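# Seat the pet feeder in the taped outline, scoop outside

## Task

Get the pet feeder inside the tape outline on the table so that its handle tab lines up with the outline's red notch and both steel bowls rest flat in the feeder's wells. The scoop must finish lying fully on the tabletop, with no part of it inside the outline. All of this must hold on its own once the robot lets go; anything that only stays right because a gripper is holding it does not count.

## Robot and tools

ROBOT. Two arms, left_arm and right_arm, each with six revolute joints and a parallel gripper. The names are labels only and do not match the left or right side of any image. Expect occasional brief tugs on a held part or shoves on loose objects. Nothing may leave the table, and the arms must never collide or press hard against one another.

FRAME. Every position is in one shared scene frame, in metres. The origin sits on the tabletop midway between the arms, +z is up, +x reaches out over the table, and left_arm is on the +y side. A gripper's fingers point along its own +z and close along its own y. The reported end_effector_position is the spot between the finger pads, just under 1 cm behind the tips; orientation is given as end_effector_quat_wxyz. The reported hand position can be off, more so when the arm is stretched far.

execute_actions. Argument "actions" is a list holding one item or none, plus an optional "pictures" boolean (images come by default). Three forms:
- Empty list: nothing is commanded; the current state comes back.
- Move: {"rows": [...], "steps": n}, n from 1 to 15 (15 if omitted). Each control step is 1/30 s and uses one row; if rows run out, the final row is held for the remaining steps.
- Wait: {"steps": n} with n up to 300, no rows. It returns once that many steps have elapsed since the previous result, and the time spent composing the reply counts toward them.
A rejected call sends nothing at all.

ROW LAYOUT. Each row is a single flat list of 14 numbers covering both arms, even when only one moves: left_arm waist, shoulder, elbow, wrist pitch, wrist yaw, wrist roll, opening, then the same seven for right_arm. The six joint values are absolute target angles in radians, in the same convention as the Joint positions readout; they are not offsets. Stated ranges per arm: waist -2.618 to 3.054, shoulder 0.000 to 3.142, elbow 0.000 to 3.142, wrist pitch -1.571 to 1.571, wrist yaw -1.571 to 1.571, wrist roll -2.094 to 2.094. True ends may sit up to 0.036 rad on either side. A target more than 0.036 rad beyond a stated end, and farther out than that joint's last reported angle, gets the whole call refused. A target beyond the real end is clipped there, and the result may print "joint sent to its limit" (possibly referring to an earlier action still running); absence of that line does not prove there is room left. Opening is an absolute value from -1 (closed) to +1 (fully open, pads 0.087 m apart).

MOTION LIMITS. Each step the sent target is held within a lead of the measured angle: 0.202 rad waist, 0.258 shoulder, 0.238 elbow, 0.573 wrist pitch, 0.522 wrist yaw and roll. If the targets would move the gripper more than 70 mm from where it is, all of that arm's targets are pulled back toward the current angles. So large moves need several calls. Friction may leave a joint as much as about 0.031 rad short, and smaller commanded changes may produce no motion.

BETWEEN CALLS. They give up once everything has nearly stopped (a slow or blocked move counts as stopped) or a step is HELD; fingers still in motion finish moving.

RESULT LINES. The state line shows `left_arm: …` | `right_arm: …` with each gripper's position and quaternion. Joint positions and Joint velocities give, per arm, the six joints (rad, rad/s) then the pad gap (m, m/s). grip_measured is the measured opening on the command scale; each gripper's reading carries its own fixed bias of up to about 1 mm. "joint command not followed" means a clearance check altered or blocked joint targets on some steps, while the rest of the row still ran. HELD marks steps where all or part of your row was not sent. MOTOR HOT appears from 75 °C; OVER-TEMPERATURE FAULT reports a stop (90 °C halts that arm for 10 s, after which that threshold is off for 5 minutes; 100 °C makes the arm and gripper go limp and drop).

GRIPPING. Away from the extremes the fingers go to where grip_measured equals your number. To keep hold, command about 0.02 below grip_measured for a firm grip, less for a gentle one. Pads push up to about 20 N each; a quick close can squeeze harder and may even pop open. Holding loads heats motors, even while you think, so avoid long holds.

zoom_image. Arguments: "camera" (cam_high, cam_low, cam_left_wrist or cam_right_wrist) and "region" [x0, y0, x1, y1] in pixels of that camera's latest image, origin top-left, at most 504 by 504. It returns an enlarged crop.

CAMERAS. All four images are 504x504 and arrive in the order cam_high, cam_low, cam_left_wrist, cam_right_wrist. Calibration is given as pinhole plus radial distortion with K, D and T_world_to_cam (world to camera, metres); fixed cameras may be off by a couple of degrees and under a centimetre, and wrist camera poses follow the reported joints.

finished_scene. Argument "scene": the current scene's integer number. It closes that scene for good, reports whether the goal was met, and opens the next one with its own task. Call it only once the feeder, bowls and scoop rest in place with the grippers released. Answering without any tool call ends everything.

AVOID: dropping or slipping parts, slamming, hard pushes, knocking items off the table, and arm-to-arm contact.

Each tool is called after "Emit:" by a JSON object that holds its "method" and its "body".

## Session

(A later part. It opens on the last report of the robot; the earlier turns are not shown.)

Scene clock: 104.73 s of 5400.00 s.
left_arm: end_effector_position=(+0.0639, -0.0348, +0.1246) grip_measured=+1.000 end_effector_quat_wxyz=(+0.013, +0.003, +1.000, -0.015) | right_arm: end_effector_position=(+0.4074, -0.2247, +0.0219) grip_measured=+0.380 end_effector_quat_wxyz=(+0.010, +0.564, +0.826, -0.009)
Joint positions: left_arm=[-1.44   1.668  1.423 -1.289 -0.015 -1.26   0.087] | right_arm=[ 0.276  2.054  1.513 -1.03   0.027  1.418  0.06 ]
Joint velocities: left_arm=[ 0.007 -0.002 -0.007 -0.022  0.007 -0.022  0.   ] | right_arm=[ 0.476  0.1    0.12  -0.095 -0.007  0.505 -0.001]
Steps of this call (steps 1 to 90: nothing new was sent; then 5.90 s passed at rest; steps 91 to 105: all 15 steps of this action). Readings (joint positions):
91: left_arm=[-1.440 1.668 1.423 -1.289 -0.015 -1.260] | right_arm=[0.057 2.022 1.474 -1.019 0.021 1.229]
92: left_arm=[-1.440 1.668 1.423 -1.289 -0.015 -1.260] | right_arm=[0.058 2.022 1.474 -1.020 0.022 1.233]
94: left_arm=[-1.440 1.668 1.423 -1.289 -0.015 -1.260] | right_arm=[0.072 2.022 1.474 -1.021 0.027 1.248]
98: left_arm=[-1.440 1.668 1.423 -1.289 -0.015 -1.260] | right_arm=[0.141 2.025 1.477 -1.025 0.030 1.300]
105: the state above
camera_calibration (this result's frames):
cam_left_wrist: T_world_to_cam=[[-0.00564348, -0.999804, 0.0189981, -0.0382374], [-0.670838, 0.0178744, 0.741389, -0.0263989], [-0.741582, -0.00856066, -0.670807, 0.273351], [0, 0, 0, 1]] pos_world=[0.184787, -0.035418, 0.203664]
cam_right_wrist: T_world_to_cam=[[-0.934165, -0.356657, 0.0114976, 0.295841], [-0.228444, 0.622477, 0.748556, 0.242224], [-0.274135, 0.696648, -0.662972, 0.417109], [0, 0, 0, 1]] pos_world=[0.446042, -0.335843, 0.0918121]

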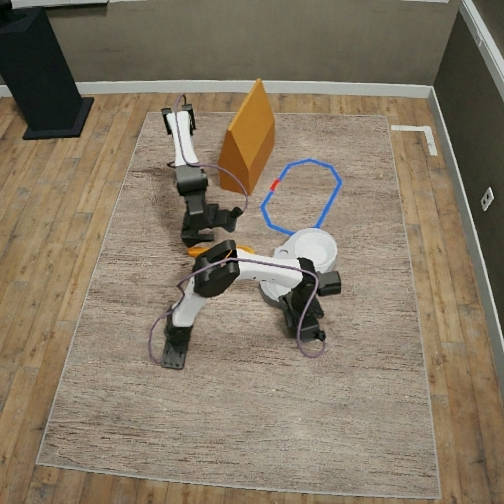

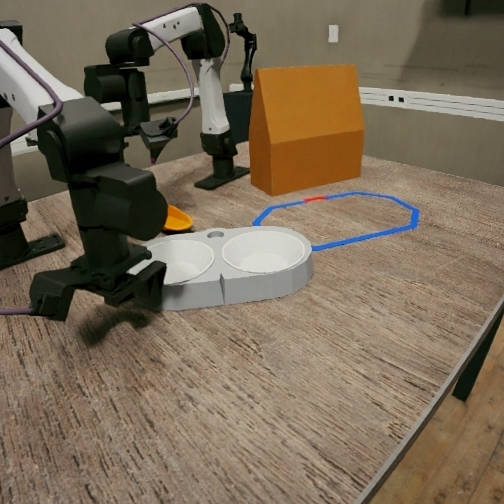

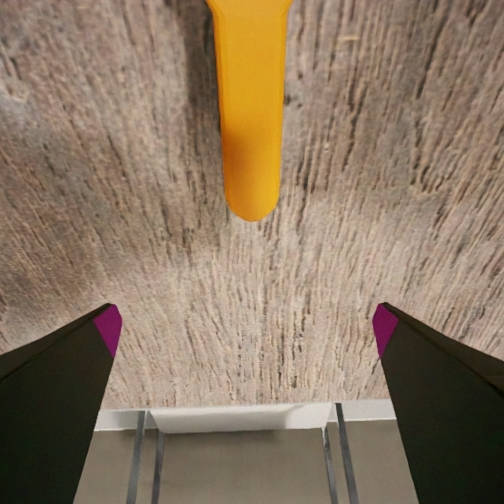

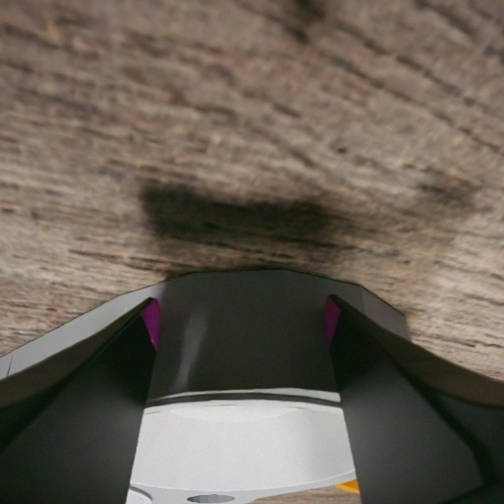

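Emit:
{"method": "execute_actions", "body": {"actions": []}}

Emit:
{"method": "zoom_image", "body": {"camera": "cam_high", "region": [200, 130, 400, 330]}}

Scene clock: 106.57 s of 5400.00 s.
left_arm: end_effector_position=(+0.0639, -0.0348, +0.1246) grip_measured=+1.000 end_effector_quat_wxyz=(+0.013, +0.003, +1.000, -0.015) | right_arm: end_effector_position=(+0.4051, -0.2079, +0.0214) grip_measured=+0.380 end_effector_quat_wxyz=(+0.005, +0.576, +0.817, -0.008)
Joint positions: left_arm=[-1.44   1.668  1.423 -1.289 -0.015 -1.26   0.087] | right_arm=[ 0.316  2.061  1.52  -1.035  0.019  1.488  0.06 ]
Joint velocities: left_arm=[-0.002  0.012  0.002  0.037  0.007  0.007  0.   ] | right_arm=[-0.007 -0.002 -0.012  0.051  0.022 -0.051 -0.   ]
Steps of this call (steps 1 to 30: the robot went on to your last target; steps 31 to 55: nothing new was sent). Readings (joint positions):
1: left_arm=[-1.440 1.668 1.423 -1.289 -0.015 -1.260] | right_arm=[0.291 2.057 1.517 -1.030 0.027 1.433]
2: left_arm=[-1.440 1.668 1.423 -1.289 -0.015 -1.260] | right_arm=[0.303 2.059 1.519 -1.030 0.024 1.446]
4: left_arm=[-1.440 1.668 1.423 -1.289 -0.015 -1.260] | right_arm=[0.315 2.060 1.520 -1.030 0.019 1.463]
8: left_arm=[-1.440 1.668 1.423 -1.289 -0.015 -1.260] | right_arm=[0.316 2.061 1.520 -1.033 0.018 1.479]
55: the state above
All arms were judged still, so your last target was given up. Only a new action makes them travel on or press farther. Fingers that are still opening or closing keep moving.
camera_calibration (this result's frames):
cam_left_wrist: T_world_to_cam=[[-0.00564348, -0.999804, 0.0189981, -0.0382374], [-0.670838, 0.0178744, 0.741389, -0.0263989], [-0.741582, -0.00856066, -0.670807, 0.273351], [0, 0, 0, 1]] pos_world=[0.184787, -0.035418, 0.203664]
cam_right_wrist: T_world_to_cam=[[-0.944297, -0.328799, 0.0139003, 0.309535], [-0.205914, 0.623269, 0.754411, 0.2225], [-0.256713, 0.709526, -0.656256, 0.399876], [0, 0, 0, 1]] pos_world=[0.440762, -0.320625, 0.0902619]

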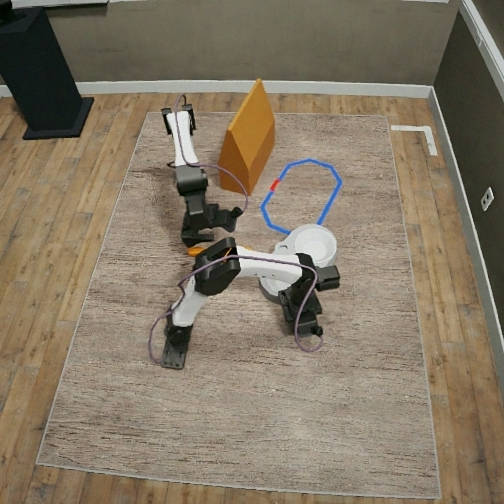

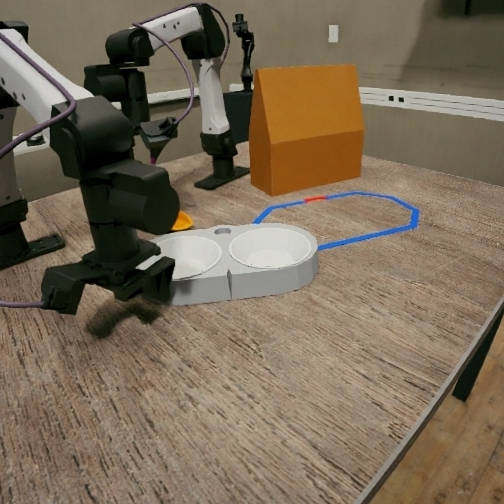

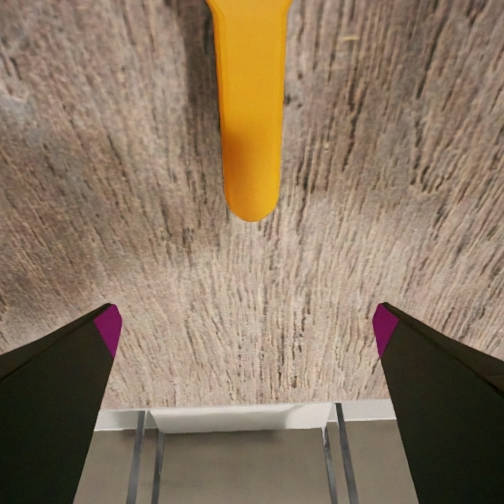

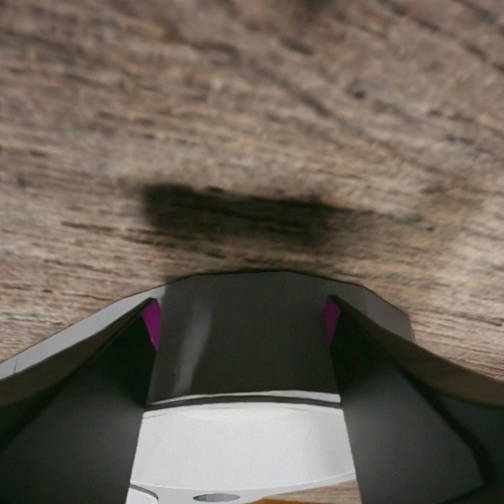

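Region (200, 130, 400, 330) of cam_high's 504x504 image, scaled by 2.520, with more detail than that image has.

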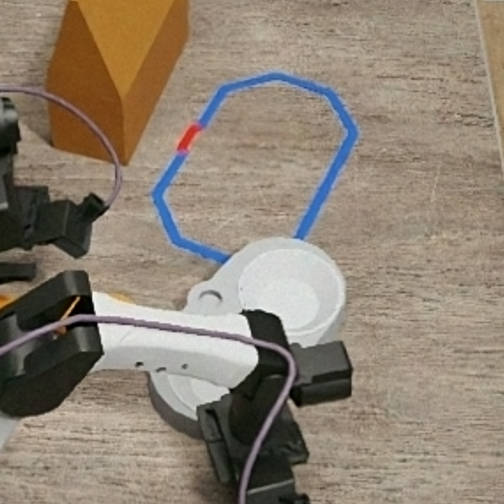

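Emit:
{"method": "execute_actions", "body": {"actions": [{"rows": [[-1.449,1.6917,1.3997,-1.2799,0,-1.255,1,0.311,2.0723,1.539,-1.0427,0,1.4686,0.38],[-1.449,1.6995,1.3793,-1.2527,0,-1.255,1,0.306,2.0836,1.558,-1.0503,0,1.4491,0.38],[-1.449,1.7072,1.359,-1.2256,0,-1.255,1,0.301,2.0949,1.577,-1.058,0,1.4297,0.38],[-1.449,1.7149,1.3387,-1.1985,0,-1.255,1,0.296,2.1062,1.596,-1.0657,0,1.4103,0.38],[-1.449,1.7227,1.3183,-1.1713,0,-1.255,1,0.2905,2.1175,1.615,-1.0733,0,1.3908,0.38],[-1.449,1.7304,1.298,-1.1442,0,-1.255,1,0.285,2.1288,1.634,-1.081,0,1.3714,0.38],[-1.449,1.7381,1.2777,-1.1171,0,-1.255,1,0.28,2.1401,1.653,-1.0887,0,1.352,0.38],[-1.449,1.7459,1.2573,-1.0899,0,-1.255,1,0.275,2.1514,1.672,-1.0963,0,1.3325,0.38],[-1.449,1.7536,1.237,-1.0628,0,-1.255,1,0.27,2.1627,1.691,-1.104,0,1.3131,0.38],[-1.449,1.7613,1.2167,-1.0357,0,-1.255,1,0.265,2.174,1.71,-1.1117,0,1.2937,0.38],[-1.449,1.7691,1.1963,-1.0085,0,-1.255,1,0.265,2.1853,1.729,-1.1193,0,1.2742,0.38],[-1.449,1.7768,1.176,-0.9814,0,-1.255,1,0.265,2.1966,1.748,-1.127,0,1.2548,0.38],[-1.449,1.7845,1.1557,-0.9543,0,-1.255,1,0.265,2.2079,1.767,-1.1347,0,1.2354,0.38],[-1.449,1.7923,1.1353,-0.9271,0,-1.255,1,0.265,2.2192,1.786,-1.1423,0,1.2159,0.38],[-1.449,1.80,1.115,-0.90,0,-1.255,1,0.265,2.2305,1.805,-1.15,0,1.1965,0.38]], "steps": 15}], "pictures": false}}

Emit:
{"method": "execute_actions", "body": {"actions": [{"rows": [[-1.449,1.80,1.115,-0.90,0,-1.255,1,0.265,2.2418,1.824,-1.1577,0,1.1771,0.45],[-1.449,1.80,1.115,-0.90,0,-1.255,1,0.265,2.2531,1.843,-1.1653,0,1.1576,0.5],[-1.449,1.80,1.115,-0.90,0,-1.255,1,0.265,2.2644,1.862,-1.173,0,1.1382,0.55],[-1.449,1.80,1.115,-0.90,0,-1.255,1,0.265,2.2757,1.881,-1.1807,0,1.1188,0.6],[-1.449,1.80,1.115,-0.90,0,-1.255,1,0.265,2.287,1.90,-1.1883,0,1.0993,0.65],[-1.449,1.80,1.115,-0.90,0,-1.255,1,0.265,2.2983,1.919,-1.196,0,1.0799,0.7],[-1.449,1.80,1.115,-0.90,0,-1.255,1,0.265,2.3096,1.938,-1.2037,0,1.0605,0.75],[-1.449,1.80,1.115,-0.90,0,-1.255,1,0.265,2.3209,1.957,-1.2113,0,1.041,0.8],[-1.449,1.80,1.115,-0.90,0,-1.255,1,0.265,2.3322,1.976,-1.219,0,1.0216,0.85],[-1.449,1.80,1.115,-0.90,0,-1.255,1,0.265,2.3435,1.995,-1.2267,0,1.0022,0.9],[-1.449,1.80,1.115,-0.90,0,-1.255,1,0.265,2.3548,2.014,-1.2343,0,0.9827,0.95],[-1.449,1.80,1.115,-0.90,0,-1.255,1,0.265,2.3661,2.033,-1.242,0,0.9633,1],[-1.449,1.80,1.115,-0.90,0,-1.255,1,0.265,2.3774,2.052,-1.2497,0,0.9439,1],[-1.449,1.80,1.115,-0.90,0,-1.255,1,0.265,2.3887,2.071,-1.2573,0,0.9244,1],[-1.449,1.80,1.115,-0.90,0,-1.255,1,0.265,2.40,2.09,-1.265,0,0.905,1]], "steps": 15}]}}

Scene clock: 212.40 s of 5400.00 s.
left_arm: end_effector_position=(+0.0601, -0.0230, +0.0330) grip_measured=+1.000 end_effector_quat_wxyz=(-0.001, +0.003, +1.000, +0.029) | right_arm: end_effector_position=(+0.4436, -0.2163, +0.0272) grip_measured=+0.380 end_effector_quat_wxyz=(+0.010, +0.507, +0.862, +0.004)
Joint positions: left_arm=[-1.44   1.773  1.167 -1.021 -0.015 -1.26   0.087] | right_arm=[ 0.271  2.194  1.751 -1.108  0.007  1.28   0.06 ]
Joint velocities: left_arm=[-0.007  0.168 -0.564  0.725  0.051 -0.066  0.   ] | right_arm=[ 0.012  0.32   0.525 -0.183  0.007 -0.52  -0.   ]
Steps of this call (steps 1 to 90: nothing new was sent; then 102.33 s passed at rest; steps 91 to 105: all 15 steps of this action). Readings (joint positions):
91: left_arm=[-1.440 1.668 1.423 -1.289 -0.015 -1.260] | right_arm=[0.316 2.061 1.520 -1.035 0.019 1.485]
92: left_arm=[-1.440 1.668 1.420 -1.285 -0.015 -1.260] | right_arm=[0.316 2.061 1.522 -1.037 0.018 1.479]
94: left_arm=[-1.440 1.671 1.396 -1.262 -0.015 -1.260] | right_arm=[0.315 2.072 1.543 -1.049 0.016 1.460]
98: left_arm=[-1.440 1.707 1.315 -1.189 -0.015 -1.260] | right_arm=[0.299 2.114 1.617 -1.066 0.009 1.404]
105: the state above

Scene clock: 212.90 s of 5400.00 s.
left_arm: end_effector_position=(+0.0635, -0.0338, +0.0177) grip_measured=+1.000 end_effector_quat_wxyz=(+0.006, +0.003, +1.000, +0.007) | right_arm: end_effector_position=(+0.4719, -0.2150, +0.0268) grip_measured=+1.000 end_effector_quat_wxyz=(+0.011, +0.378, +0.926, +0.004)
Joint positions: left_arm=[-1.44   1.792  1.13  -0.917 -0.015 -1.26   0.087] | right_arm=[ 0.271  2.363  2.036 -1.221  0.006  0.991  0.087]
Joint velocities: left_arm=[ 0.002 -0.007  0.002 -0.066  0.095  0.022  0.   ] | right_arm=[ 0.002  0.32   0.545 -0.212 -0.007 -0.564  0.   ]
Steps of this call (steps 1 to 15: all 15 steps of this action). Readings (joint positions):
1: left_arm=[-1.440 1.779 1.150 -1.000 -0.015 -1.260] | right_arm=[0.271 2.205 1.770 -1.115 0.007 1.261]
2: left_arm=[-1.440 1.786 1.140 -0.985 -0.015 -1.260] | right_arm=[0.271 2.216 1.789 -1.122 0.007 1.242]
4: left_arm=[-1.440 1.792 1.130 -0.964 -0.015 -1.260] | right_arm=[0.271 2.239 1.827 -1.137 0.007 1.204]
8: left_arm=[-1.440 1.792 1.130 -0.934 -0.015 -1.260] | right_arm=[0.271 2.284 1.903 -1.167 0.006 1.127]
15: the state above
camera_calibration (this result's frames):
cam_left_wrist: T_world_to_cam=[[-0.00568444, -0.999693, -0.0241096, -0.0344011], [-0.660405, -0.0143512, 0.750773, 0.0506547], [-0.750889, 0.0201898, -0.66012, 0.202728], [0, 0, 0, 1]] pos_world=[0.185483, -0.0377566, 0.0949651]
cam_right_wrist: T_world_to_cam=[[-0.705534, -0.708625, -0.00848172, 0.176467], [-0.469221, 0.458138, 0.754945, 0.325348], [-0.531087, 0.536619, -0.655734, 0.517906], [0, 0, 0, 1]] pos_world=[0.552216, -0.301924, 0.095485]

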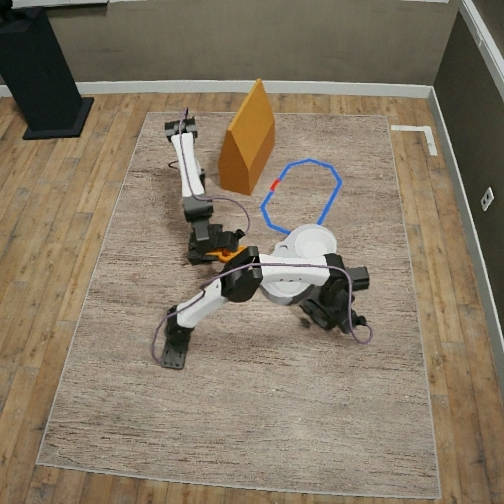

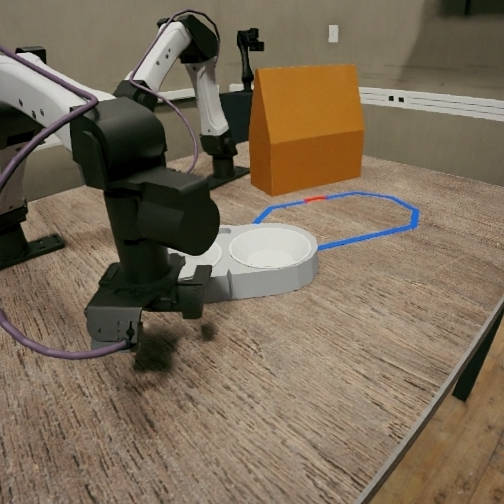

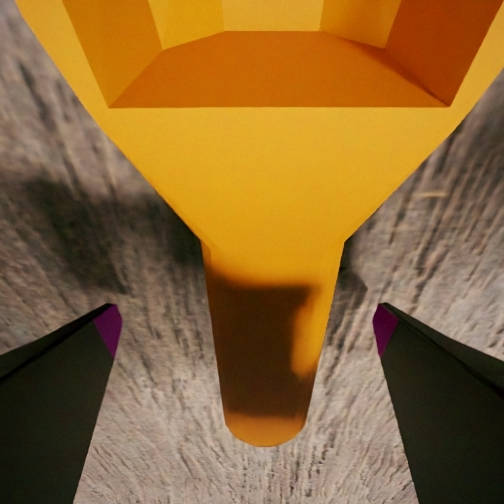

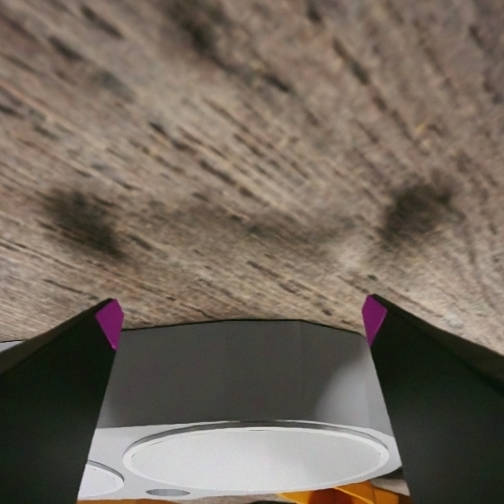

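Emit:
{"method": "execute_actions", "body": {"actions": [{"rows": [[-1.449,1.80,1.115,-0.90,0,-1.255,0.85,0.27,2.405,2.0993,-1.2375,0,0.895,1],[-1.449,1.80,1.115,-0.90,0,-1.255,0.7,0.275,2.41,2.1087,-1.21,0,0.885,1],[-1.449,1.80,1.115,-0.90,0,-1.255,0.55,0.2877,2.415,2.118,-1.1825,0,0.875,1],[-1.449,1.80,1.115,-0.90,0,-1.255,0.4,0.3004,2.42,2.1273,-1.155,0,0.865,1],[-1.449,1.80,1.115,-0.90,0,-1.255,0.25,0.3131,2.425,2.1367,-1.1275,0,0.855,1],[-1.449,1.80,1.115,-0.90,0,-1.255,0.12,0.3258,2.43,2.146,-1.10,0,0.845,1],[-1.449,1.80,1.115,-0.90,0,-1.255,0.02,0.3385,2.435,2.1553,-1.0725,0,0.835,1],[-1.449,1.80,1.115,-0.90,0,-1.255,-0.06,0.3512,2.44,2.1647,-1.045,0,0.825,1],[-1.449,1.80,1.115,-0.90,0,-1.255,-0.12,0.3638,2.445,2.174,-1.0175,0,0.815,1],[-1.449,1.80,1.115,-0.90,0,-1.255,-0.18,0.3765,2.45,2.1833,-0.99,0,0.805,1],[-1.449,1.80,1.115,-0.90,0,-1.255,-0.24,0.3892,2.455,2.1927,-0.99,0,0.795,1],[-1.449,1.80,1.115,-0.90,0,-1.255,-0.3,0.4019,2.46,2.202,-0.99,0,0.785,1],[-1.449,1.80,1.115,-0.90,0,-1.255,-0.3,0.4146,2.465,2.2113,-0.99,0,0.775,1],[-1.449,1.80,1.115,-0.90,0,-1.255,-0.3,0.4273,2.47,2.2207,-0.99,0,0.765,1],[-1.449,1.80,1.115,-0.90,0,-1.255,-0.3,0.44,2.475,2.23,-0.99,0,0.755,1]], "steps": 15}], "pictures": false}}

Emit:
{"method": "execute_actions", "body": {"actions": [{"steps": 10}]}}

Scene clock: 224.10 s of 5400.00 s.
left_arm: end_effector_position=(+0.0637, -0.0346, +0.0177) grip_measured=-0.299 end_effector_quat_wxyz=(+0.006, +0.003, +1.000, +0.005) | right_arm: end_effector_position=(+0.5225, -0.1352, +0.0308) grip_measured=+1.000 end_effector_quat_wxyz=(+0.121, +0.219, +0.965, +0.076)
Joint positions: left_arm=[-1.44   1.792  1.13  -0.914 -0.014 -1.26   0.031] | right_arm=[ 0.411  2.447  2.191 -1.029  0.005  0.801  0.087]
Joint velocities: left_arm=[ 0.012  0.022 -0.007  0.037  0.022  0.037 -0.001] | right_arm=[ 0.403  0.134  0.276  0.242 -0.051 -0.315  0.   ]
Steps of this call (steps 1 to 30: the robot went on to your last target; steps 31 to 100: nothing new was sent; then 7.37 s passed at rest; steps 101 to 115: all 15 steps of this action). Readings (joint positions):
101: left_arm=[-1.440 1.792 1.130 -0.914 -0.015 -1.260] | right_arm=[0.271 2.382 2.064 -1.253 0.006 0.909]
102: left_arm=[-1.440 1.792 1.130 -0.914 -0.015 -1.260] | right_arm=[0.271 2.384 2.068 -1.252 0.006 0.906]
104: left_arm=[-1.440 1.792 1.130 -0.914 -0.015 -1.260] | right_arm=[0.273 2.393 2.085 -1.232 0.006 0.896]
108: left_arm=[-1.440 1.792 1.130 -0.914 -0.015 -1.260] | right_arm=[0.303 2.413 2.123 -1.153 0.006 0.866]
115: the state above

Scene clock: 224.43 s of 5400.00 s.
left_arm: end_effector_position=(+0.0637, -0.0346, +0.0177) grip_measured=-0.300 end_effector_quat_wxyz=(+0.006, +0.003, +1.000, +0.005) | right_arm: end_effector_position=(+0.5228, -0.1155, +0.0321) grip_measured=+1.000 end_effector_quat_wxyz=(+0.133, +0.183, +0.970, +0.087)
Joint positions: left_arm=[-1.44   1.792  1.13  -0.914 -0.014 -1.26   0.031] | right_arm=[ 0.447  2.455  2.205 -1.001  0.001  0.765  0.087]
Joint velocities: left_arm=[ 0.007  0.002 -0.012  0.007  0.037  0.022 -0.   ] | right_arm=[-0.012  0.007  0.002 -0.066  0.007 -0.037  0.   ]
Steps of this call (steps 1 to 10: the robot went on to your last target). Readings (joint positions):
1: left_arm=[-1.440 1.792 1.130 -0.914 -0.014 -1.260] | right_arm=[0.424 2.451 2.199 -1.021 0.004 0.792]
2: left_arm=[-1.440 1.792 1.130 -0.914 -0.014 -1.260] | right_arm=[0.435 2.453 2.202 -1.014 0.003 0.786]
4: left_arm=[-1.440 1.792 1.130 -0.914 -0.014 -1.260] | right_arm=[0.447 2.454 2.205 -1.007 0.001 0.776]
8: left_arm=[-1.440 1.792 1.130 -0.914 -0.014 -1.260] | right_arm=[0.447 2.455 2.205 -1.002 0.001 0.767]
10: the state above
camera_calibration (this result's frames):
cam_left_wrist: T_world_to_cam=[[-0.00566672, -0.999769, -0.0207247, -0.0353032], [-0.660904, -0.0118089, 0.750377, 0.0509243], [-0.750449, 0.0179492, -0.660685, 0.202771], [0, 0, 0, 1]] pos_world=[0.185625, -0.0383333, 0.0950234]
cam_right_wrist: T_world_to_cam=[[-0.341552, -0.915719, -0.211662, 0.0753095], [-0.795636, 0.16183, 0.583759, 0.441586], [-0.500306, 0.36779, -0.783852, 0.463547], [0, 0, 0, 1]] pos_world=[0.608979, -0.172988, 0.121512]

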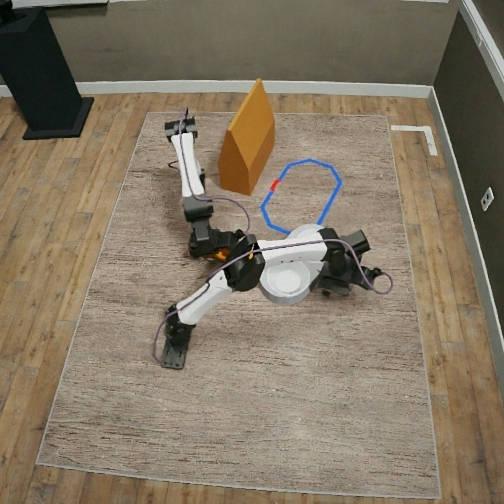

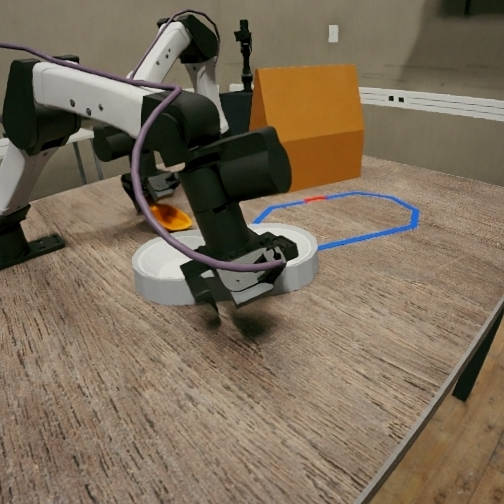

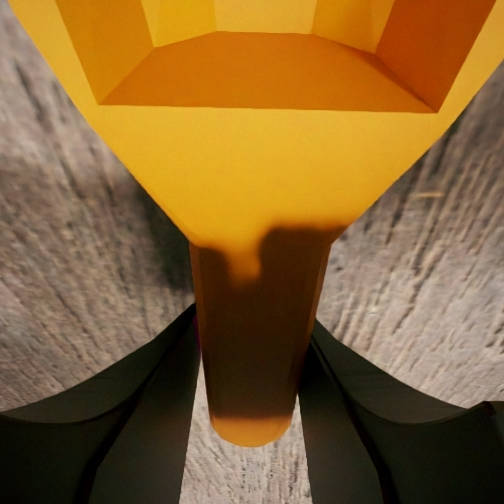

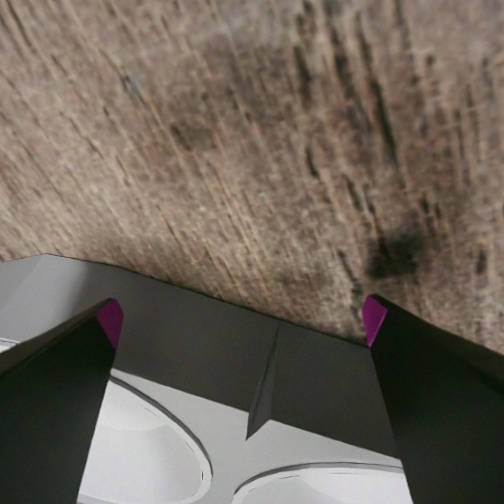

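Emit:
{"method": "execute_actions", "body": {"actions": [{"rows": [[-1.449,1.80,1.115,-0.90,0,-1.255,-0.36,0.447,2.455,2.205,-1.001,0,0.765,1],[-1.449,1.80,1.115,-0.90,0,-1.255,-0.42,0.447,2.455,2.205,-1.001,0,0.765,1],[-1.449,1.80,1.115,-0.90,0,-1.255,-0.48,0.447,2.455,2.205,-1.001,0,0.765,1],[-1.449,1.80,1.115,-0.90,0,-1.255,-0.5,0.447,2.455,2.205,-1.001,0,0.765,1],[-1.4651,1.7965,1.1129,-0.9006,0,-1.2718,-0.5,0.447,2.455,2.205,-1.001,0,0.765,1],[-1.4812,1.793,1.1107,-0.9012,0,-1.2885,-0.5,0.447,2.455,2.205,-1.001,0,0.765,1],[-1.4973,1.7895,1.1086,-0.9018,0,-1.3053,-0.5,0.447,2.455,2.205,-1.001,0,0.765,1],[-1.5134,1.786,1.1064,-0.9024,0,-1.322,-0.5,0.447,2.455,2.205,-1.001,0,0.765,1],[-1.5295,1.7825,1.1043,-0.903,0,-1.3388,-0.5,0.447,2.455,2.205,-1.001,0,0.765,1],[-1.5456,1.779,1.1021,-0.9036,0,-1.3555,-0.5,0.447,2.455,2.205,-1.001,0,0.765,1],[-1.5617,1.7755,1.10,-0.9042,0,-1.3723,-0.5,0.447,2.455,2.205,-1.001,0,0.765,1],[-1.5778,1.772,1.0978,-0.9048,0,-1.389,-0.5,0.447,2.455,2.205,-1.001,0,0.765,1],[-1.5939,1.7685,1.0957,-0.9054,0,-1.4058,-0.5,0.447,2.455,2.205,-1.001,0,0.765,1],[-1.61,1.765,1.0935,-0.906,0,-1.4225,-0.5,0.447,2.455,2.205,-1.001,0,0.765,1],[-1.6261,1.7615,1.0914,-0.9066,0,-1.4393,-0.5,0.447,2.455,2.205,-1.001,0,0.765,1]], "steps": 15}], "pictures": false}}

Emit:
{"method": "execute_actions", "body": {"actions": [{"rows": [[-1.6422,1.758,1.0892,-0.9072,0,-1.456,-0.5,0.4534,2.4499,2.1953,-1.0073,0,0.7721,1],[-1.6583,1.7545,1.0871,-0.9078,0,-1.4728,-0.5,0.4598,2.4447,2.1857,-1.0135,0,0.7793,1],[-1.6744,1.751,1.0849,-0.9084,0,-1.4895,-0.5,0.4662,2.4396,2.176,-1.0198,0,0.7864,1],[-1.6905,1.7475,1.0828,-0.909,0,-1.5063,-0.5,0.4726,2.4345,2.1663,-1.0261,0,0.7935,1],[-1.7066,1.744,1.0806,-0.9096,0,-1.523,-0.5,0.479,2.4293,2.1567,-1.0323,0,0.8007,1],[-1.7227,1.7405,1.0785,-0.9102,0,-1.5398,-0.5,0.4854,2.4242,2.147,-1.0386,0,0.8078,1],[-1.7388,1.737,1.0763,-0.9108,0,-1.5565,-0.5,0.4918,2.4191,2.1373,-1.0449,0,0.8149,1],[-1.7549,1.7335,1.0742,-0.9114,0,-1.5733,-0.5,0.4982,2.4139,2.1277,-1.0511,0,0.8221,1],[-1.771,1.73,1.072,-0.912,0,-1.59,-0.5,0.5046,2.4088,2.118,-1.0574,0,0.8292,1],[-1.771,1.73,1.072,-0.912,0,-1.59,-0.5,0.511,2.4037,2.1083,-1.0637,0,0.8363,1],[-1.771,1.73,1.072,-0.912,0,-1.59,-0.5,0.5174,2.3985,2.0987,-1.0699,0,0.8435,1],[-1.771,1.73,1.072,-0.912,0,-1.59,-0.5,0.5238,2.3934,2.089,-1.0762,0,0.8506,1],[-1.771,1.73,1.072,-0.912,0,-1.59,-0.5,0.5302,2.3883,2.0793,-1.0825,0,0.8577,1],[-1.771,1.73,1.072,-0.912,0,-1.59,-0.5,0.5366,2.3831,2.0697,-1.0887,0,0.8649,1],[-1.771,1.73,1.072,-0.912,0,-1.59,-0.5,0.543,2.378,2.06,-1.095,0,0.872,1]], "steps": 15}]}}

Scene clock: 241.37 s of 5400.00 s.
left_arm: end_effector_position=(+0.0178, -0.0413, +0.0177) grip_measured=-0.419 end_effector_quat_wxyz=(+0.007, +0.024, +1.000, +0.003) | right_arm: end_effector_position=(+0.5230, -0.1155, +0.0320) grip_measured=+1.000 end_effector_quat_wxyz=(+0.134, +0.182, +0.970, +0.087)
Joint positions: left_arm=[-1.593  1.782  1.117 -0.911 -0.014 -1.371  0.025] | right_arm=[ 0.447  2.455  2.205 -1.     0.001  0.761  0.087]
Joint velocities: left_arm=[-0.452 -0.12  -0.115  0.007  0.007 -0.447 -0.001] | right_arm=[ 0.012 -0.012  0.007  0.007  0.051 -0.037  0.   ]
Steps of this call (steps 1 to 30: the robot went on to your last target; steps 31 to 100: nothing new was sent; then 13.10 s passed at rest; steps 101 to 115: all 15 steps of this action). Readings (joint positions):
101: left_arm=[-1.440 1.792 1.130 -0.914 -0.014 -1.260] | right_arm=[0.447 2.455 2.205 -1.000 0.001 0.761]
102: left_arm=[-1.440 1.792 1.130 -0.914 -0.014 -1.259] | right_arm=[0.447 2.455 2.205 -1.000 0.001 0.761]
104: left_arm=[-1.440 1.792 1.130 -0.913 -0.014 -1.259] | right_arm=[0.447 2.455 2.205 -1.000 0.001 0.761]
108: left_arm=[-1.471 1.792 1.130 -0.912 -0.014 -1.280] | right_arm=[0.447 2.455 2.205 -1.000 0.001 0.761]
115: the state above

Scene clock: 241.87 s of 5400.00 s.
left_arm: end_effector_position=(-0.0370, -0.0408, +0.0228) grip_measured=-0.419 end_effector_quat_wxyz=(+0.003, +0.015, +1.000, -0.004) | right_arm: end_effector_position=(+0.4842, -0.0945, +0.0328) grip_measured=+1.000 end_effector_quat_wxyz=(+0.103, +0.192, +0.973, +0.073)
Joint positions: left_arm=[-1.77   1.745  1.093 -0.911 -0.007 -1.566  0.025] | right_arm=[ 0.513  2.395  2.11  -1.033  0.009  0.845  0.087]
Joint velocities: left_arm=[-0.002 -0.007 -0.002  0.022  0.022 -0.139 -0.001] | right_arm=[ 0.183 -0.168 -0.271 -0.125  0.022  0.242  0.   ]
Steps of this call (steps 1 to 15: all 15 steps of this action). Readings (joint positions):
1: left_arm=[-1.609 1.778 1.114 -0.911 -0.014 -1.386] | right_arm=[0.447 2.455 2.205 -1.000 0.001 0.762]
2: left_arm=[-1.625 1.775 1.112 -0.911 -0.013 -1.402] | right_arm=[0.447 2.455 2.205 -1.000 0.001 0.764]
4: left_arm=[-1.657 1.769 1.107 -0.911 -0.012 -1.434] | right_arm=[0.449 2.455 2.205 -1.003 0.001 0.771]
8: left_arm=[-1.722 1.756 1.098 -0.911 -0.011 -1.499] | right_arm=[0.468 2.435 2.173 -1.012 0.004 0.795]
15: the state above
camera_calibration (this result's frames):
cam_left_wrist: T_world_to_cam=[[-0.0290093, -0.999576, -0.00249345, -0.0431687], [-0.656693, 0.0171775, 0.753963, -0.018359], [-0.7536, 0.0235093, -0.656913, 0.130671], [0, 0, 0, 1]] pos_world=[0.085165, -0.0459071, 0.0995736]
cam_right_wrist: T_world_to_cam=[[-0.366485, -0.913692, -0.175659, 0.0924936], [-0.753124, 0.180454, 0.632645, 0.386659], [-0.546344, 0.364148, -0.754257, 0.45803], [0, 0, 0, 1]] pos_world=[0.575342, -0.152055, 0.117102]

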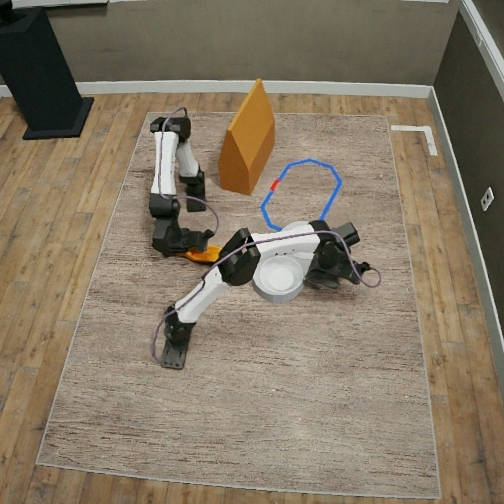

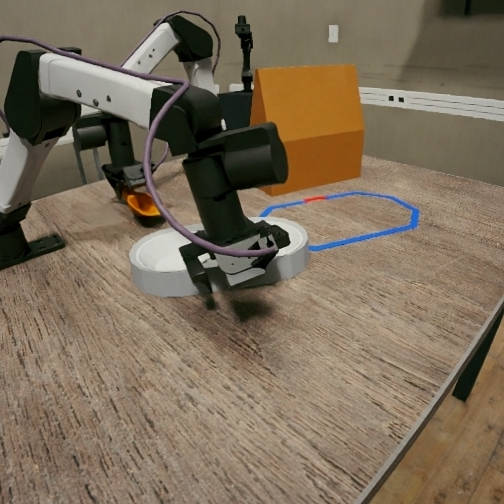

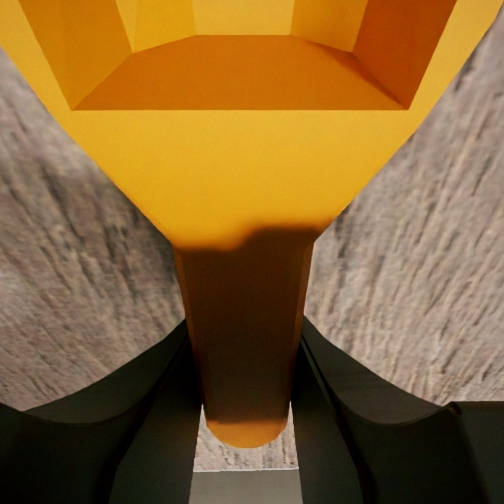

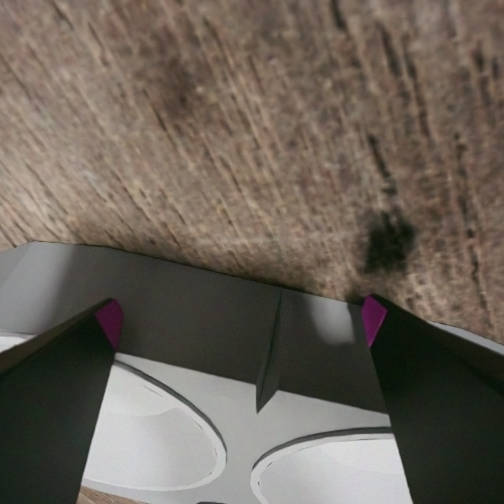

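Emit:
{"method": "execute_actions", "body": {"actions": [{"rows": [[-1.771,1.75,1.072,-0.912,0,-1.59,-0.5,0.5516,2.3768,2.057,-1.1047,0,0.8805,1],[-1.771,1.765,1.072,-0.912,0,-1.59,-0.5,0.5602,2.3756,2.054,-1.1143,0,0.8891,1],[-1.771,1.775,1.072,-0.912,0,-1.59,-0.5,0.5688,2.3744,2.051,-1.124,0,0.8976,1],[-1.771,1.775,1.072,-0.912,0,-1.59,-0.5,0.5774,2.3732,2.048,-1.1337,0,0.9061,1],[-1.771,1.775,1.072,-0.912,0,-1.59,-0.5,0.586,2.372,2.045,-1.1433,0,0.9147,1],[-1.771,1.775,1.072,-0.912,0,-1.59,-0.5,0.5946,2.3708,2.042,-1.153,0,0.9232,1],[-1.771,1.775,1.072,-0.912,0,-1.59,-0.3,0.6032,2.3696,2.039,-1.1627,0,0.9317,1],[-1.771,1.775,1.072,-0.912,0,-1.59,-0.1,0.6118,2.3684,2.036,-1.1723,0,0.9403,1],[-1.771,1.775,1.072,-0.912,0,-1.59,0.15,0.6204,2.3672,2.033,-1.182,0,0.9488,1],[-1.771,1.775,1.072,-0.912,0,-1.59,0.4,0.629,2.366,2.03,-1.1917,0,0.9573,1],[-1.771,1.775,1.072,-0.912,0,-1.59,0.65,0.6376,2.3648,2.027,-1.2013,0,0.9659,1],[-1.771,1.775,1.072,-0.912,0,-1.59,0.9,0.6462,2.3636,2.024,-1.211,0,0.9744,1],[-1.771,1.775,1.072,-0.912,0,-1.59,1,0.6548,2.3624,2.021,-1.2207,0,0.9829,1],[-1.771,1.765,1.10,-0.95,0,-1.59,1,0.6634,2.3612,2.018,-1.2303,0,0.9915,1],[-1.771,1.755,1.13,-0.985,0,-1.59,1,0.672,2.36,2.015,-1.24,0,1.0,1]], "steps": 15}], "pictures": false}}

Emit:
{"method": "execute_actions", "body": {"actions": [{"rows": [[-1.771,1.748,1.16,-1.018,0,-1.59,1,0.672,2.36,2.015,-1.24,0,1.0,1],[-1.771,1.741,1.19,-1.051,0,-1.59,1,0.672,2.36,2.015,-1.24,0,1.0,1],[-1.771,1.734,1.22,-1.084,0,-1.59,1,0.672,2.36,2.015,-1.24,0,1.0,1],[-1.771,1.727,1.25,-1.117,0,-1.59,1,0.672,2.36,2.015,-1.24,0,1.0,1],[-1.771,1.72,1.28,-1.15,0,-1.59,1,0.672,2.36,2.015,-1.24,0,1.0,1],[-1.771,1.713,1.31,-1.183,0,-1.59,1,0.672,2.36,2.015,-1.24,0,1.0,1],[-1.771,1.706,1.34,-1.216,0,-1.59,1,0.672,2.36,2.015,-1.24,0,1.0,1],[-1.771,1.699,1.37,-1.249,0,-1.59,1,0.672,2.36,2.015,-1.24,0,1.0,1],[-1.771,1.692,1.40,-1.282,0,-1.59,1,0.672,2.36,2.015,-1.24,0,1.0,1],[-1.771,1.684,1.42,-1.307,0,-1.59,1,0.672,2.36,2.015,-1.24,0,1.0,1]], "steps": 15}]}}

Scene clock: 253.30 s of 5400.00 s.
left_arm: end_effector_position=(-0.0331, -0.0388, +0.0195) grip_measured=+1.000 end_effector_quat_wxyz=(+0.009, +0.003, +1.000, +0.007) | right_arm: end_effector_position=(+0.4150, -0.0604, +0.0287) grip_measured=+1.000 end_effector_quat_wxyz=(+0.041, +0.190, +0.980, +0.031)
Joint positions: left_arm=[-1.764  1.758  1.096 -0.923 -0.018 -1.584  0.087] | right_arm=[ 0.642  2.369  2.057 -1.157  0.014  0.968  0.087]
Joint velocities: left_arm=[-0.007 -0.012  0.129 -0.432  0.007  0.037  0.   ] | right_arm=[ 0.261 -0.007 -0.1   -0.344  0.007  0.212  0.   ]
Steps of this call (steps 1 to 45: the robot went on to your last target; steps 46 to 110: nothing new was sent; then 7.27 s passed at rest; steps 111 to 125: all 15 steps of this action). Readings (joint positions):
111: left_arm=[-1.764 1.745 1.093 -0.911 -0.034 -1.584] | right_arm=[0.533 2.385 2.095 -1.058 0.009 0.876]
112: left_arm=[-1.764 1.745 1.093 -0.911 -0.034 -1.584] | right_arm=[0.534 2.385 2.095 -1.059 0.009 0.879]
114: left_arm=[-1.764 1.745 1.093 -0.911 -0.034 -1.584] | right_arm=[0.538 2.384 2.095 -1.066 0.011 0.890]
118: left_arm=[-1.764 1.747 1.093 -0.911 -0.029 -1.584] | right_arm=[0.566 2.375 2.081 -1.090 0.014 0.917]
125: the state above

Scene clock: 253.80 s of 5400.00 s.
left_arm: end_effector_position=(-0.0340, -0.0589, +0.1195) grip_measured=+1.000 end_effector_quat_wxyz=(+0.007, +0.002, +0.999, -0.031) | right_arm: end_effector_position=(+0.3967, -0.0582, +0.0267) grip_measured=+1.000 end_effector_quat_wxyz=(+0.021, +0.190, +0.982, +0.013)
Joint positions: left_arm=[-1.764  1.679  1.412 -1.242 -0.015 -1.585  0.087] | right_arm=[ 0.666  2.368  2.047 -1.202  0.012  0.992  0.087]
Joint velocities: left_arm=[ 0.007  0.007  0.002 -0.403 -0.037 -0.037  0.   ] | right_arm=[-0.007 -0.017 -0.007 -0.022 -0.022  0.022  0.   ]
Steps of this call (steps 1 to 15: all 15 steps of this action). Readings (joint positions):
1: left_arm=[-1.764 1.758 1.107 -0.942 -0.017 -1.584] | right_arm=[0.651 2.368 2.054 -1.167 0.014 0.974]
2: left_arm=[-1.764 1.758 1.125 -0.965 -0.016 -1.584] | right_arm=[0.658 2.368 2.051 -1.176 0.014 0.979]
4: left_arm=[-1.764 1.757 1.179 -1.012 -0.016 -1.585] | right_arm=[0.666 2.368 2.048 -1.189 0.013 0.985]
8: left_arm=[-1.764 1.731 1.305 -1.112 -0.015 -1.585] | right_arm=[0.666 2.368 2.047 -1.199 0.012 0.990]
15: the state above
camera_calibration (this result's frames):
cam_left_wrist: T_world_to_cam=[[-0.00410388, -0.998703, 0.0507508, -0.0664622], [-0.662356, 0.0407368, 0.748081, -0.0870308], [-0.749178, -0.0305451, -0.661664, 0.194467], [0, 0, 0, 1]] pos_world=[0.0877726, -0.0568906, 0.197151]
cam_right_wrist: T_world_to_cam=[[-0.379194, -0.924965, -0.0255243, 0.0929198], [-0.626859, 0.236498, 0.742373, 0.268331], [-0.680632, 0.297503, -0.669501, 0.439562], [0, 0, 0, 1]] pos_world=[0.50262, -0.108283, 0.0974577]

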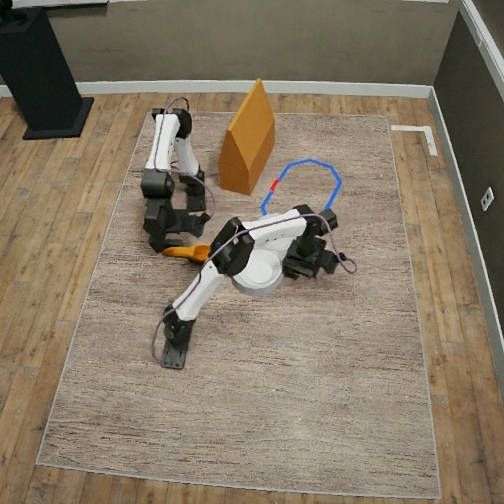

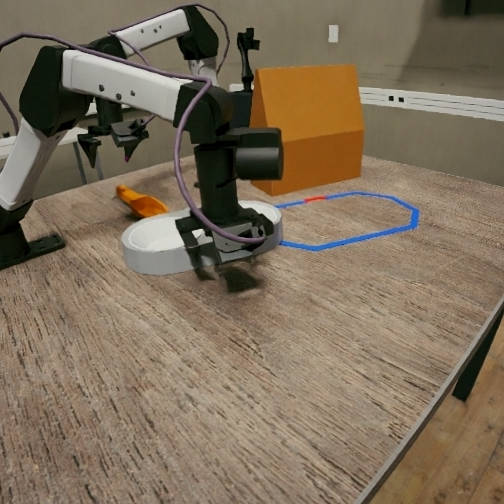

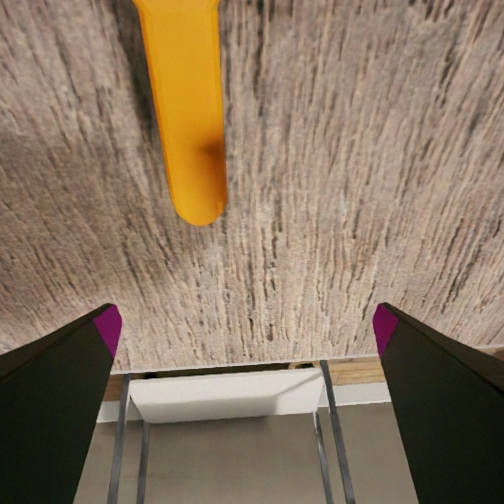

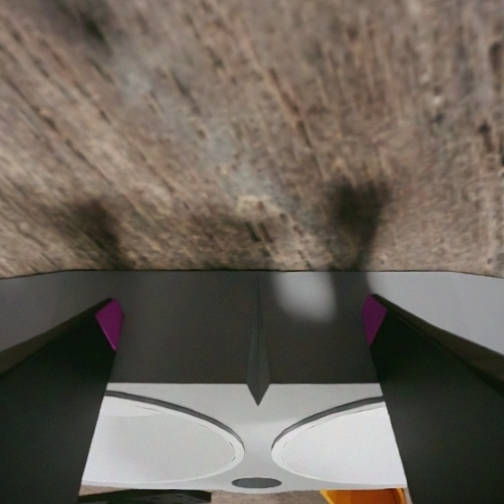

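Emit:
{"method": "execute_actions", "body": {"actions": [{"rows": [[-1.7612,1.7004,1.4359,-1.3002,0,-1.5155,0.95,0.6445,2.3554,2.0348,-1.2,0,1.0,1],[-1.7514,1.7167,1.4518,-1.2934,0,-1.4409,0.9,0.6231,2.3428,2.0227,-1.2,0,1.0,1],[-1.7416,1.7331,1.4677,-1.2865,0,-1.3664,0.85,0.6016,2.3301,2.0105,-1.2,0,1.0,1],[-1.7318,1.7494,1.4836,-1.2797,0,-1.2919,0.8,0.5801,2.3175,1.9984,-1.2,0,1.0,1],[-1.722,1.7658,1.4994,-1.2729,0,-1.2174,0.75,0.5587,2.3049,1.9862,-1.2,0,1.0,1],[-1.7122,1.7821,1.5153,-1.2661,0,-1.1428,0.7,0.5372,2.2923,1.9741,-1.2,0,1.0,1],[-1.7024,1.7985,1.5312,-1.2592,0,-1.0683,0.65,0.5157,2.2796,1.9619,-1.2,0,1.0,1],[-1.6926,1.8148,1.5471,-1.2524,0,-0.9938,0.6,0.4943,2.267,1.9498,-1.2,0,1.0,1],[-1.6828,1.8312,1.563,-1.2456,0,-0.9192,0.55,0.4728,2.2544,1.9376,-1.2,0,1.0,1],[-1.673,1.8476,1.5789,-1.2388,0,-0.8447,0.5,0.4513,2.2418,1.9254,-1.2,0,1.0,1],[-1.6632,1.8639,1.5948,-1.232,0,-0.7702,0.45,0.4299,2.2292,1.9133,-1.2,0,1.0,1],[-1.6534,1.8803,1.6107,-1.2251,0,-0.6956,0.4,0.4084,2.2165,1.9011,-1.2,0,1.0,1],[-1.6436,1.8966,1.6266,-1.2183,0,-0.6211,0.38,0.3869,2.2039,1.889,-1.2,0,1.0,1],[-1.6338,1.913,1.6424,-1.2115,0,-0.5466,0.38,0.3655,2.1913,1.8768,-1.2,0,1.0,1],[-1.624,1.9293,1.6583,-1.2047,0,-0.4721,0.38,0.344,2.1787,1.8647,-1.2,0,1.0,1]], "steps": 15}], "pictures": false}}

Emit:
{"method": "execute_actions", "body": {"actions": [{"rows": [[-1.6142,1.9457,1.6742,-1.1978,0,-0.3975,0.38,0.3225,2.166,1.8525,-1.2,0,1.0,1],[-1.6044,1.9621,1.6901,-1.191,0,-0.323,0.38,0.3011,2.1534,1.8403,-1.2,0,1.0,1],[-1.5946,1.9784,1.706,-1.1842,0,-0.2485,0.38,0.2796,2.1408,1.8282,-1.2,0,1.0,1],[-1.5848,1.9948,1.7219,-1.1774,0,-0.1739,0.38,0.2581,2.1282,1.816,-1.2,0,1.0,1],[-1.575,2.0111,1.7378,-1.1706,0,-0.0994,0.38,0.2367,2.1156,1.8039,-1.2,0,1.0,1],[-1.5652,2.0275,1.7537,-1.1637,0,-0.0249,0.38,0.2152,2.1029,1.7917,-1.2,0,1.0,1],[-1.5554,2.0438,1.7696,-1.1569,0,0.0497,0.38,0.1937,2.0903,1.7796,-1.2,0,1.0,1],[-1.5456,2.0602,1.7854,-1.1501,0,0.1242,0.38,0.1723,2.0777,1.7674,-1.2,0,1.0,1],[-1.5358,2.0765,1.8013,-1.1433,0,0.1987,0.38,0.1508,2.0651,1.7553,-1.2,0,1.0,1],[-1.526,2.0929,1.8172,-1.1365,0,0.2733,0.38,0.1293,2.0525,1.7431,-1.2,0,1.0,1],[-1.5162,2.1093,1.8331,-1.1296,0,0.3478,0.38,0.1079,2.0398,1.7309,-1.2,0,1.0,1],[-1.5064,2.1256,1.849,-1.1228,0,0.4223,0.38,0.0864,2.0272,1.7188,-1.2,0,1.0,1],[-1.4966,2.142,1.8649,-1.116,0,0.4968,0.38,0.0649,2.0146,1.7066,-1.2,0,1.0,1],[-1.4868,2.1583,1.8808,-1.1092,0,0.5714,0.38,0.0435,2.002,1.6945,-1.2,0,1.0,1],[-1.477,2.1747,1.8967,-1.1023,0,0.6459,0.38,0.022,1.9893,1.6823,-1.2,0,1.0,1]], "steps": 15}]}}

Emit:
{"method": "zoom_image", "body": {"camera": "cam_high", "region": [180, 130, 380, 330]}}

Scene clock: 297.30 s of 5400.00 s.
left_arm: end_effector_position=(+0.0167, -0.0825, +0.1058) grip_measured=+0.381 end_effector_quat_wxyz=(+0.018, +0.342, +0.939, -0.023) | right_arm: end_effector_position=(+0.4400, -0.1738, +0.0613) grip_measured=+1.000 end_effector_quat_wxyz=(+0.031, +0.329, +0.944, +0.024)
Joint positions: left_arm=[-1.648  1.886  1.616 -1.244 -0.013 -0.776  0.06 ] | right_arm=[ 0.38   2.209  1.915 -1.198  0.001  0.994  0.087]
Joint velocities: left_arm=[ 0.266  0.422  0.471  0.154  0.051  1.971 -0.002] | right_arm=[-0.564 -0.335 -0.339  0.022 -0.037 -0.022  0.   ]
Steps of this call (steps 1 to 30: the robot went on to your last target; steps 31 to 100: nothing new was sent; then 39.67 s passed at rest; steps 101 to 115: all 15 steps of this action). Readings (joint positions):
101: left_arm=[-1.764 1.679 1.412 -1.291 -0.015 -1.574] | right_arm=[0.665 2.368 2.047 -1.201 0.012 0.992]
102: left_arm=[-1.763 1.682 1.417 -1.293 -0.015 -1.552] | right_arm=[0.662 2.367 2.047 -1.201 0.010 0.992]
104: left_arm=[-1.757 1.701 1.442 -1.295 -0.014 -1.477] | right_arm=[0.643 2.356 2.038 -1.200 0.004 0.992]
108: left_arm=[-1.720 1.766 1.507 -1.284 -0.013 -1.256] | right_arm=[0.555 2.305 1.996 -1.199 0.001 0.993]
115: the state above

Scene clock: 297.80 s of 5400.00 s.
left_arm: end_effector_position=(+0.1248, -0.1391, +0.0766) grip_measured=+0.380 end_effector_quat_wxyz=(+0.071, +0.735, +0.673, -0.033) | right_arm: end_effector_position=(+0.4318, -0.3044, +0.0875) grip_measured=+1.000 end_effector_quat_wxyz=(+0.036, +0.473, +0.880, +0.019)
Joint positions: left_arm=[-1.502  2.129  1.855 -1.141 -0.011  0.331  0.06 ] | right_arm=[ 0.065  2.023  1.731 -1.198  0.001  0.995  0.087]
Joint velocities: left_arm=[ 0.271  0.437  0.481  0.212 -0.022  2.044  0.   ] | right_arm=[-0.589 -0.349 -0.33   0.007  0.037  0.007  0.   ]
Steps of this call (steps 1 to 15: all 15 steps of this action). Readings (joint positions):
1: left_arm=[-1.639 1.902 1.632 -1.238 -0.013 -0.704] | right_arm=[0.360 2.197 1.903 -1.198 0.001 0.994]
2: left_arm=[-1.629 1.918 1.648 -1.231 -0.012 -0.631] | right_arm=[0.341 2.185 1.890 -1.198 0.001 0.994]
4: left_arm=[-1.610 1.950 1.680 -1.217 -0.012 -0.485] | right_arm=[0.301 2.161 1.865 -1.198 0.001 0.995]
8: left_arm=[-1.571 2.014 1.744 -1.189 -0.011 -0.189] | right_arm=[0.217 2.112 1.816 -1.198 0.001 0.995]
15: the state above
camera_calibration (this result's frames):
cam_left_wrist: T_world_to_cam=[[-0.994175, 0.0808694, -0.0712427, 0.139365], [0.014521, 0.755517, 0.654969, 0.0756262], [0.106792, 0.650119, -0.75229, 0.277326], [0, 0, 0, 1]] pos_world=[0.107839, -0.248702, 0.169026]
cam_right_wrist: T_world_to_cam=[[-0.835877, -0.54553, -0.0608816, 0.195894], [-0.407023, 0.541563, 0.735556, 0.301943], [-0.368297, 0.639614, -0.674723, 0.547061], [0, 0, 0, 1]] pos_world=[0.488122, -0.406563, 0.158945]

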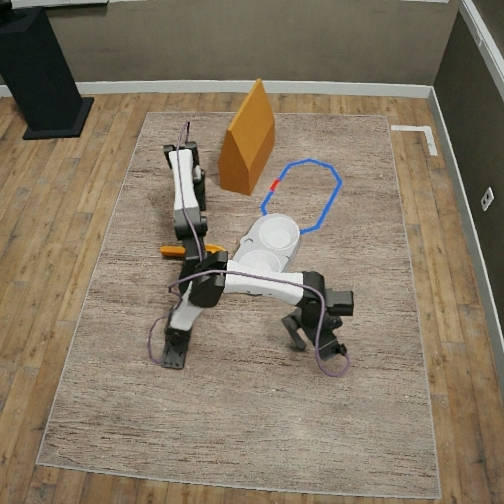

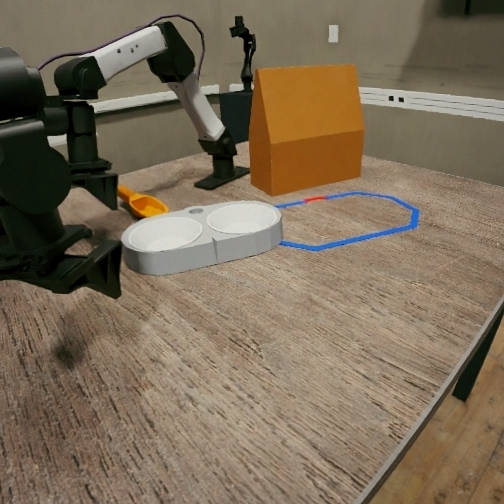

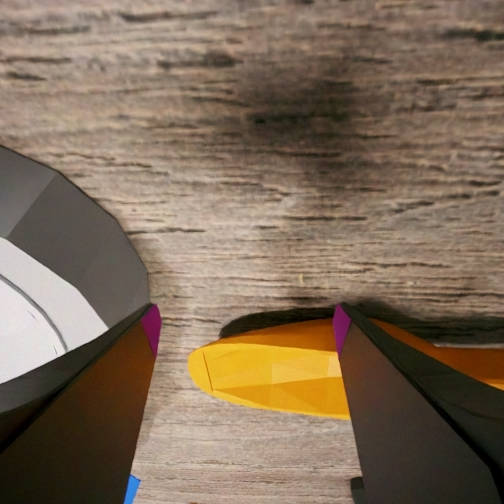

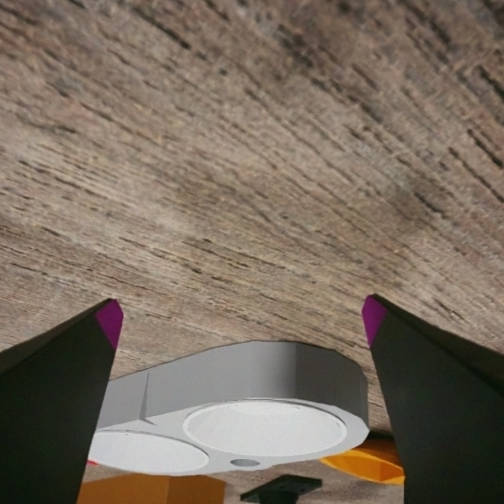

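Region (180, 130, 380, 330) of cam_high's 504x504 image, scaled by 2.520, with more detail than that image has.

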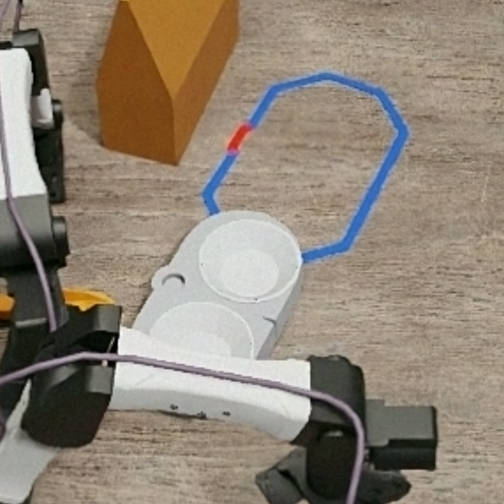

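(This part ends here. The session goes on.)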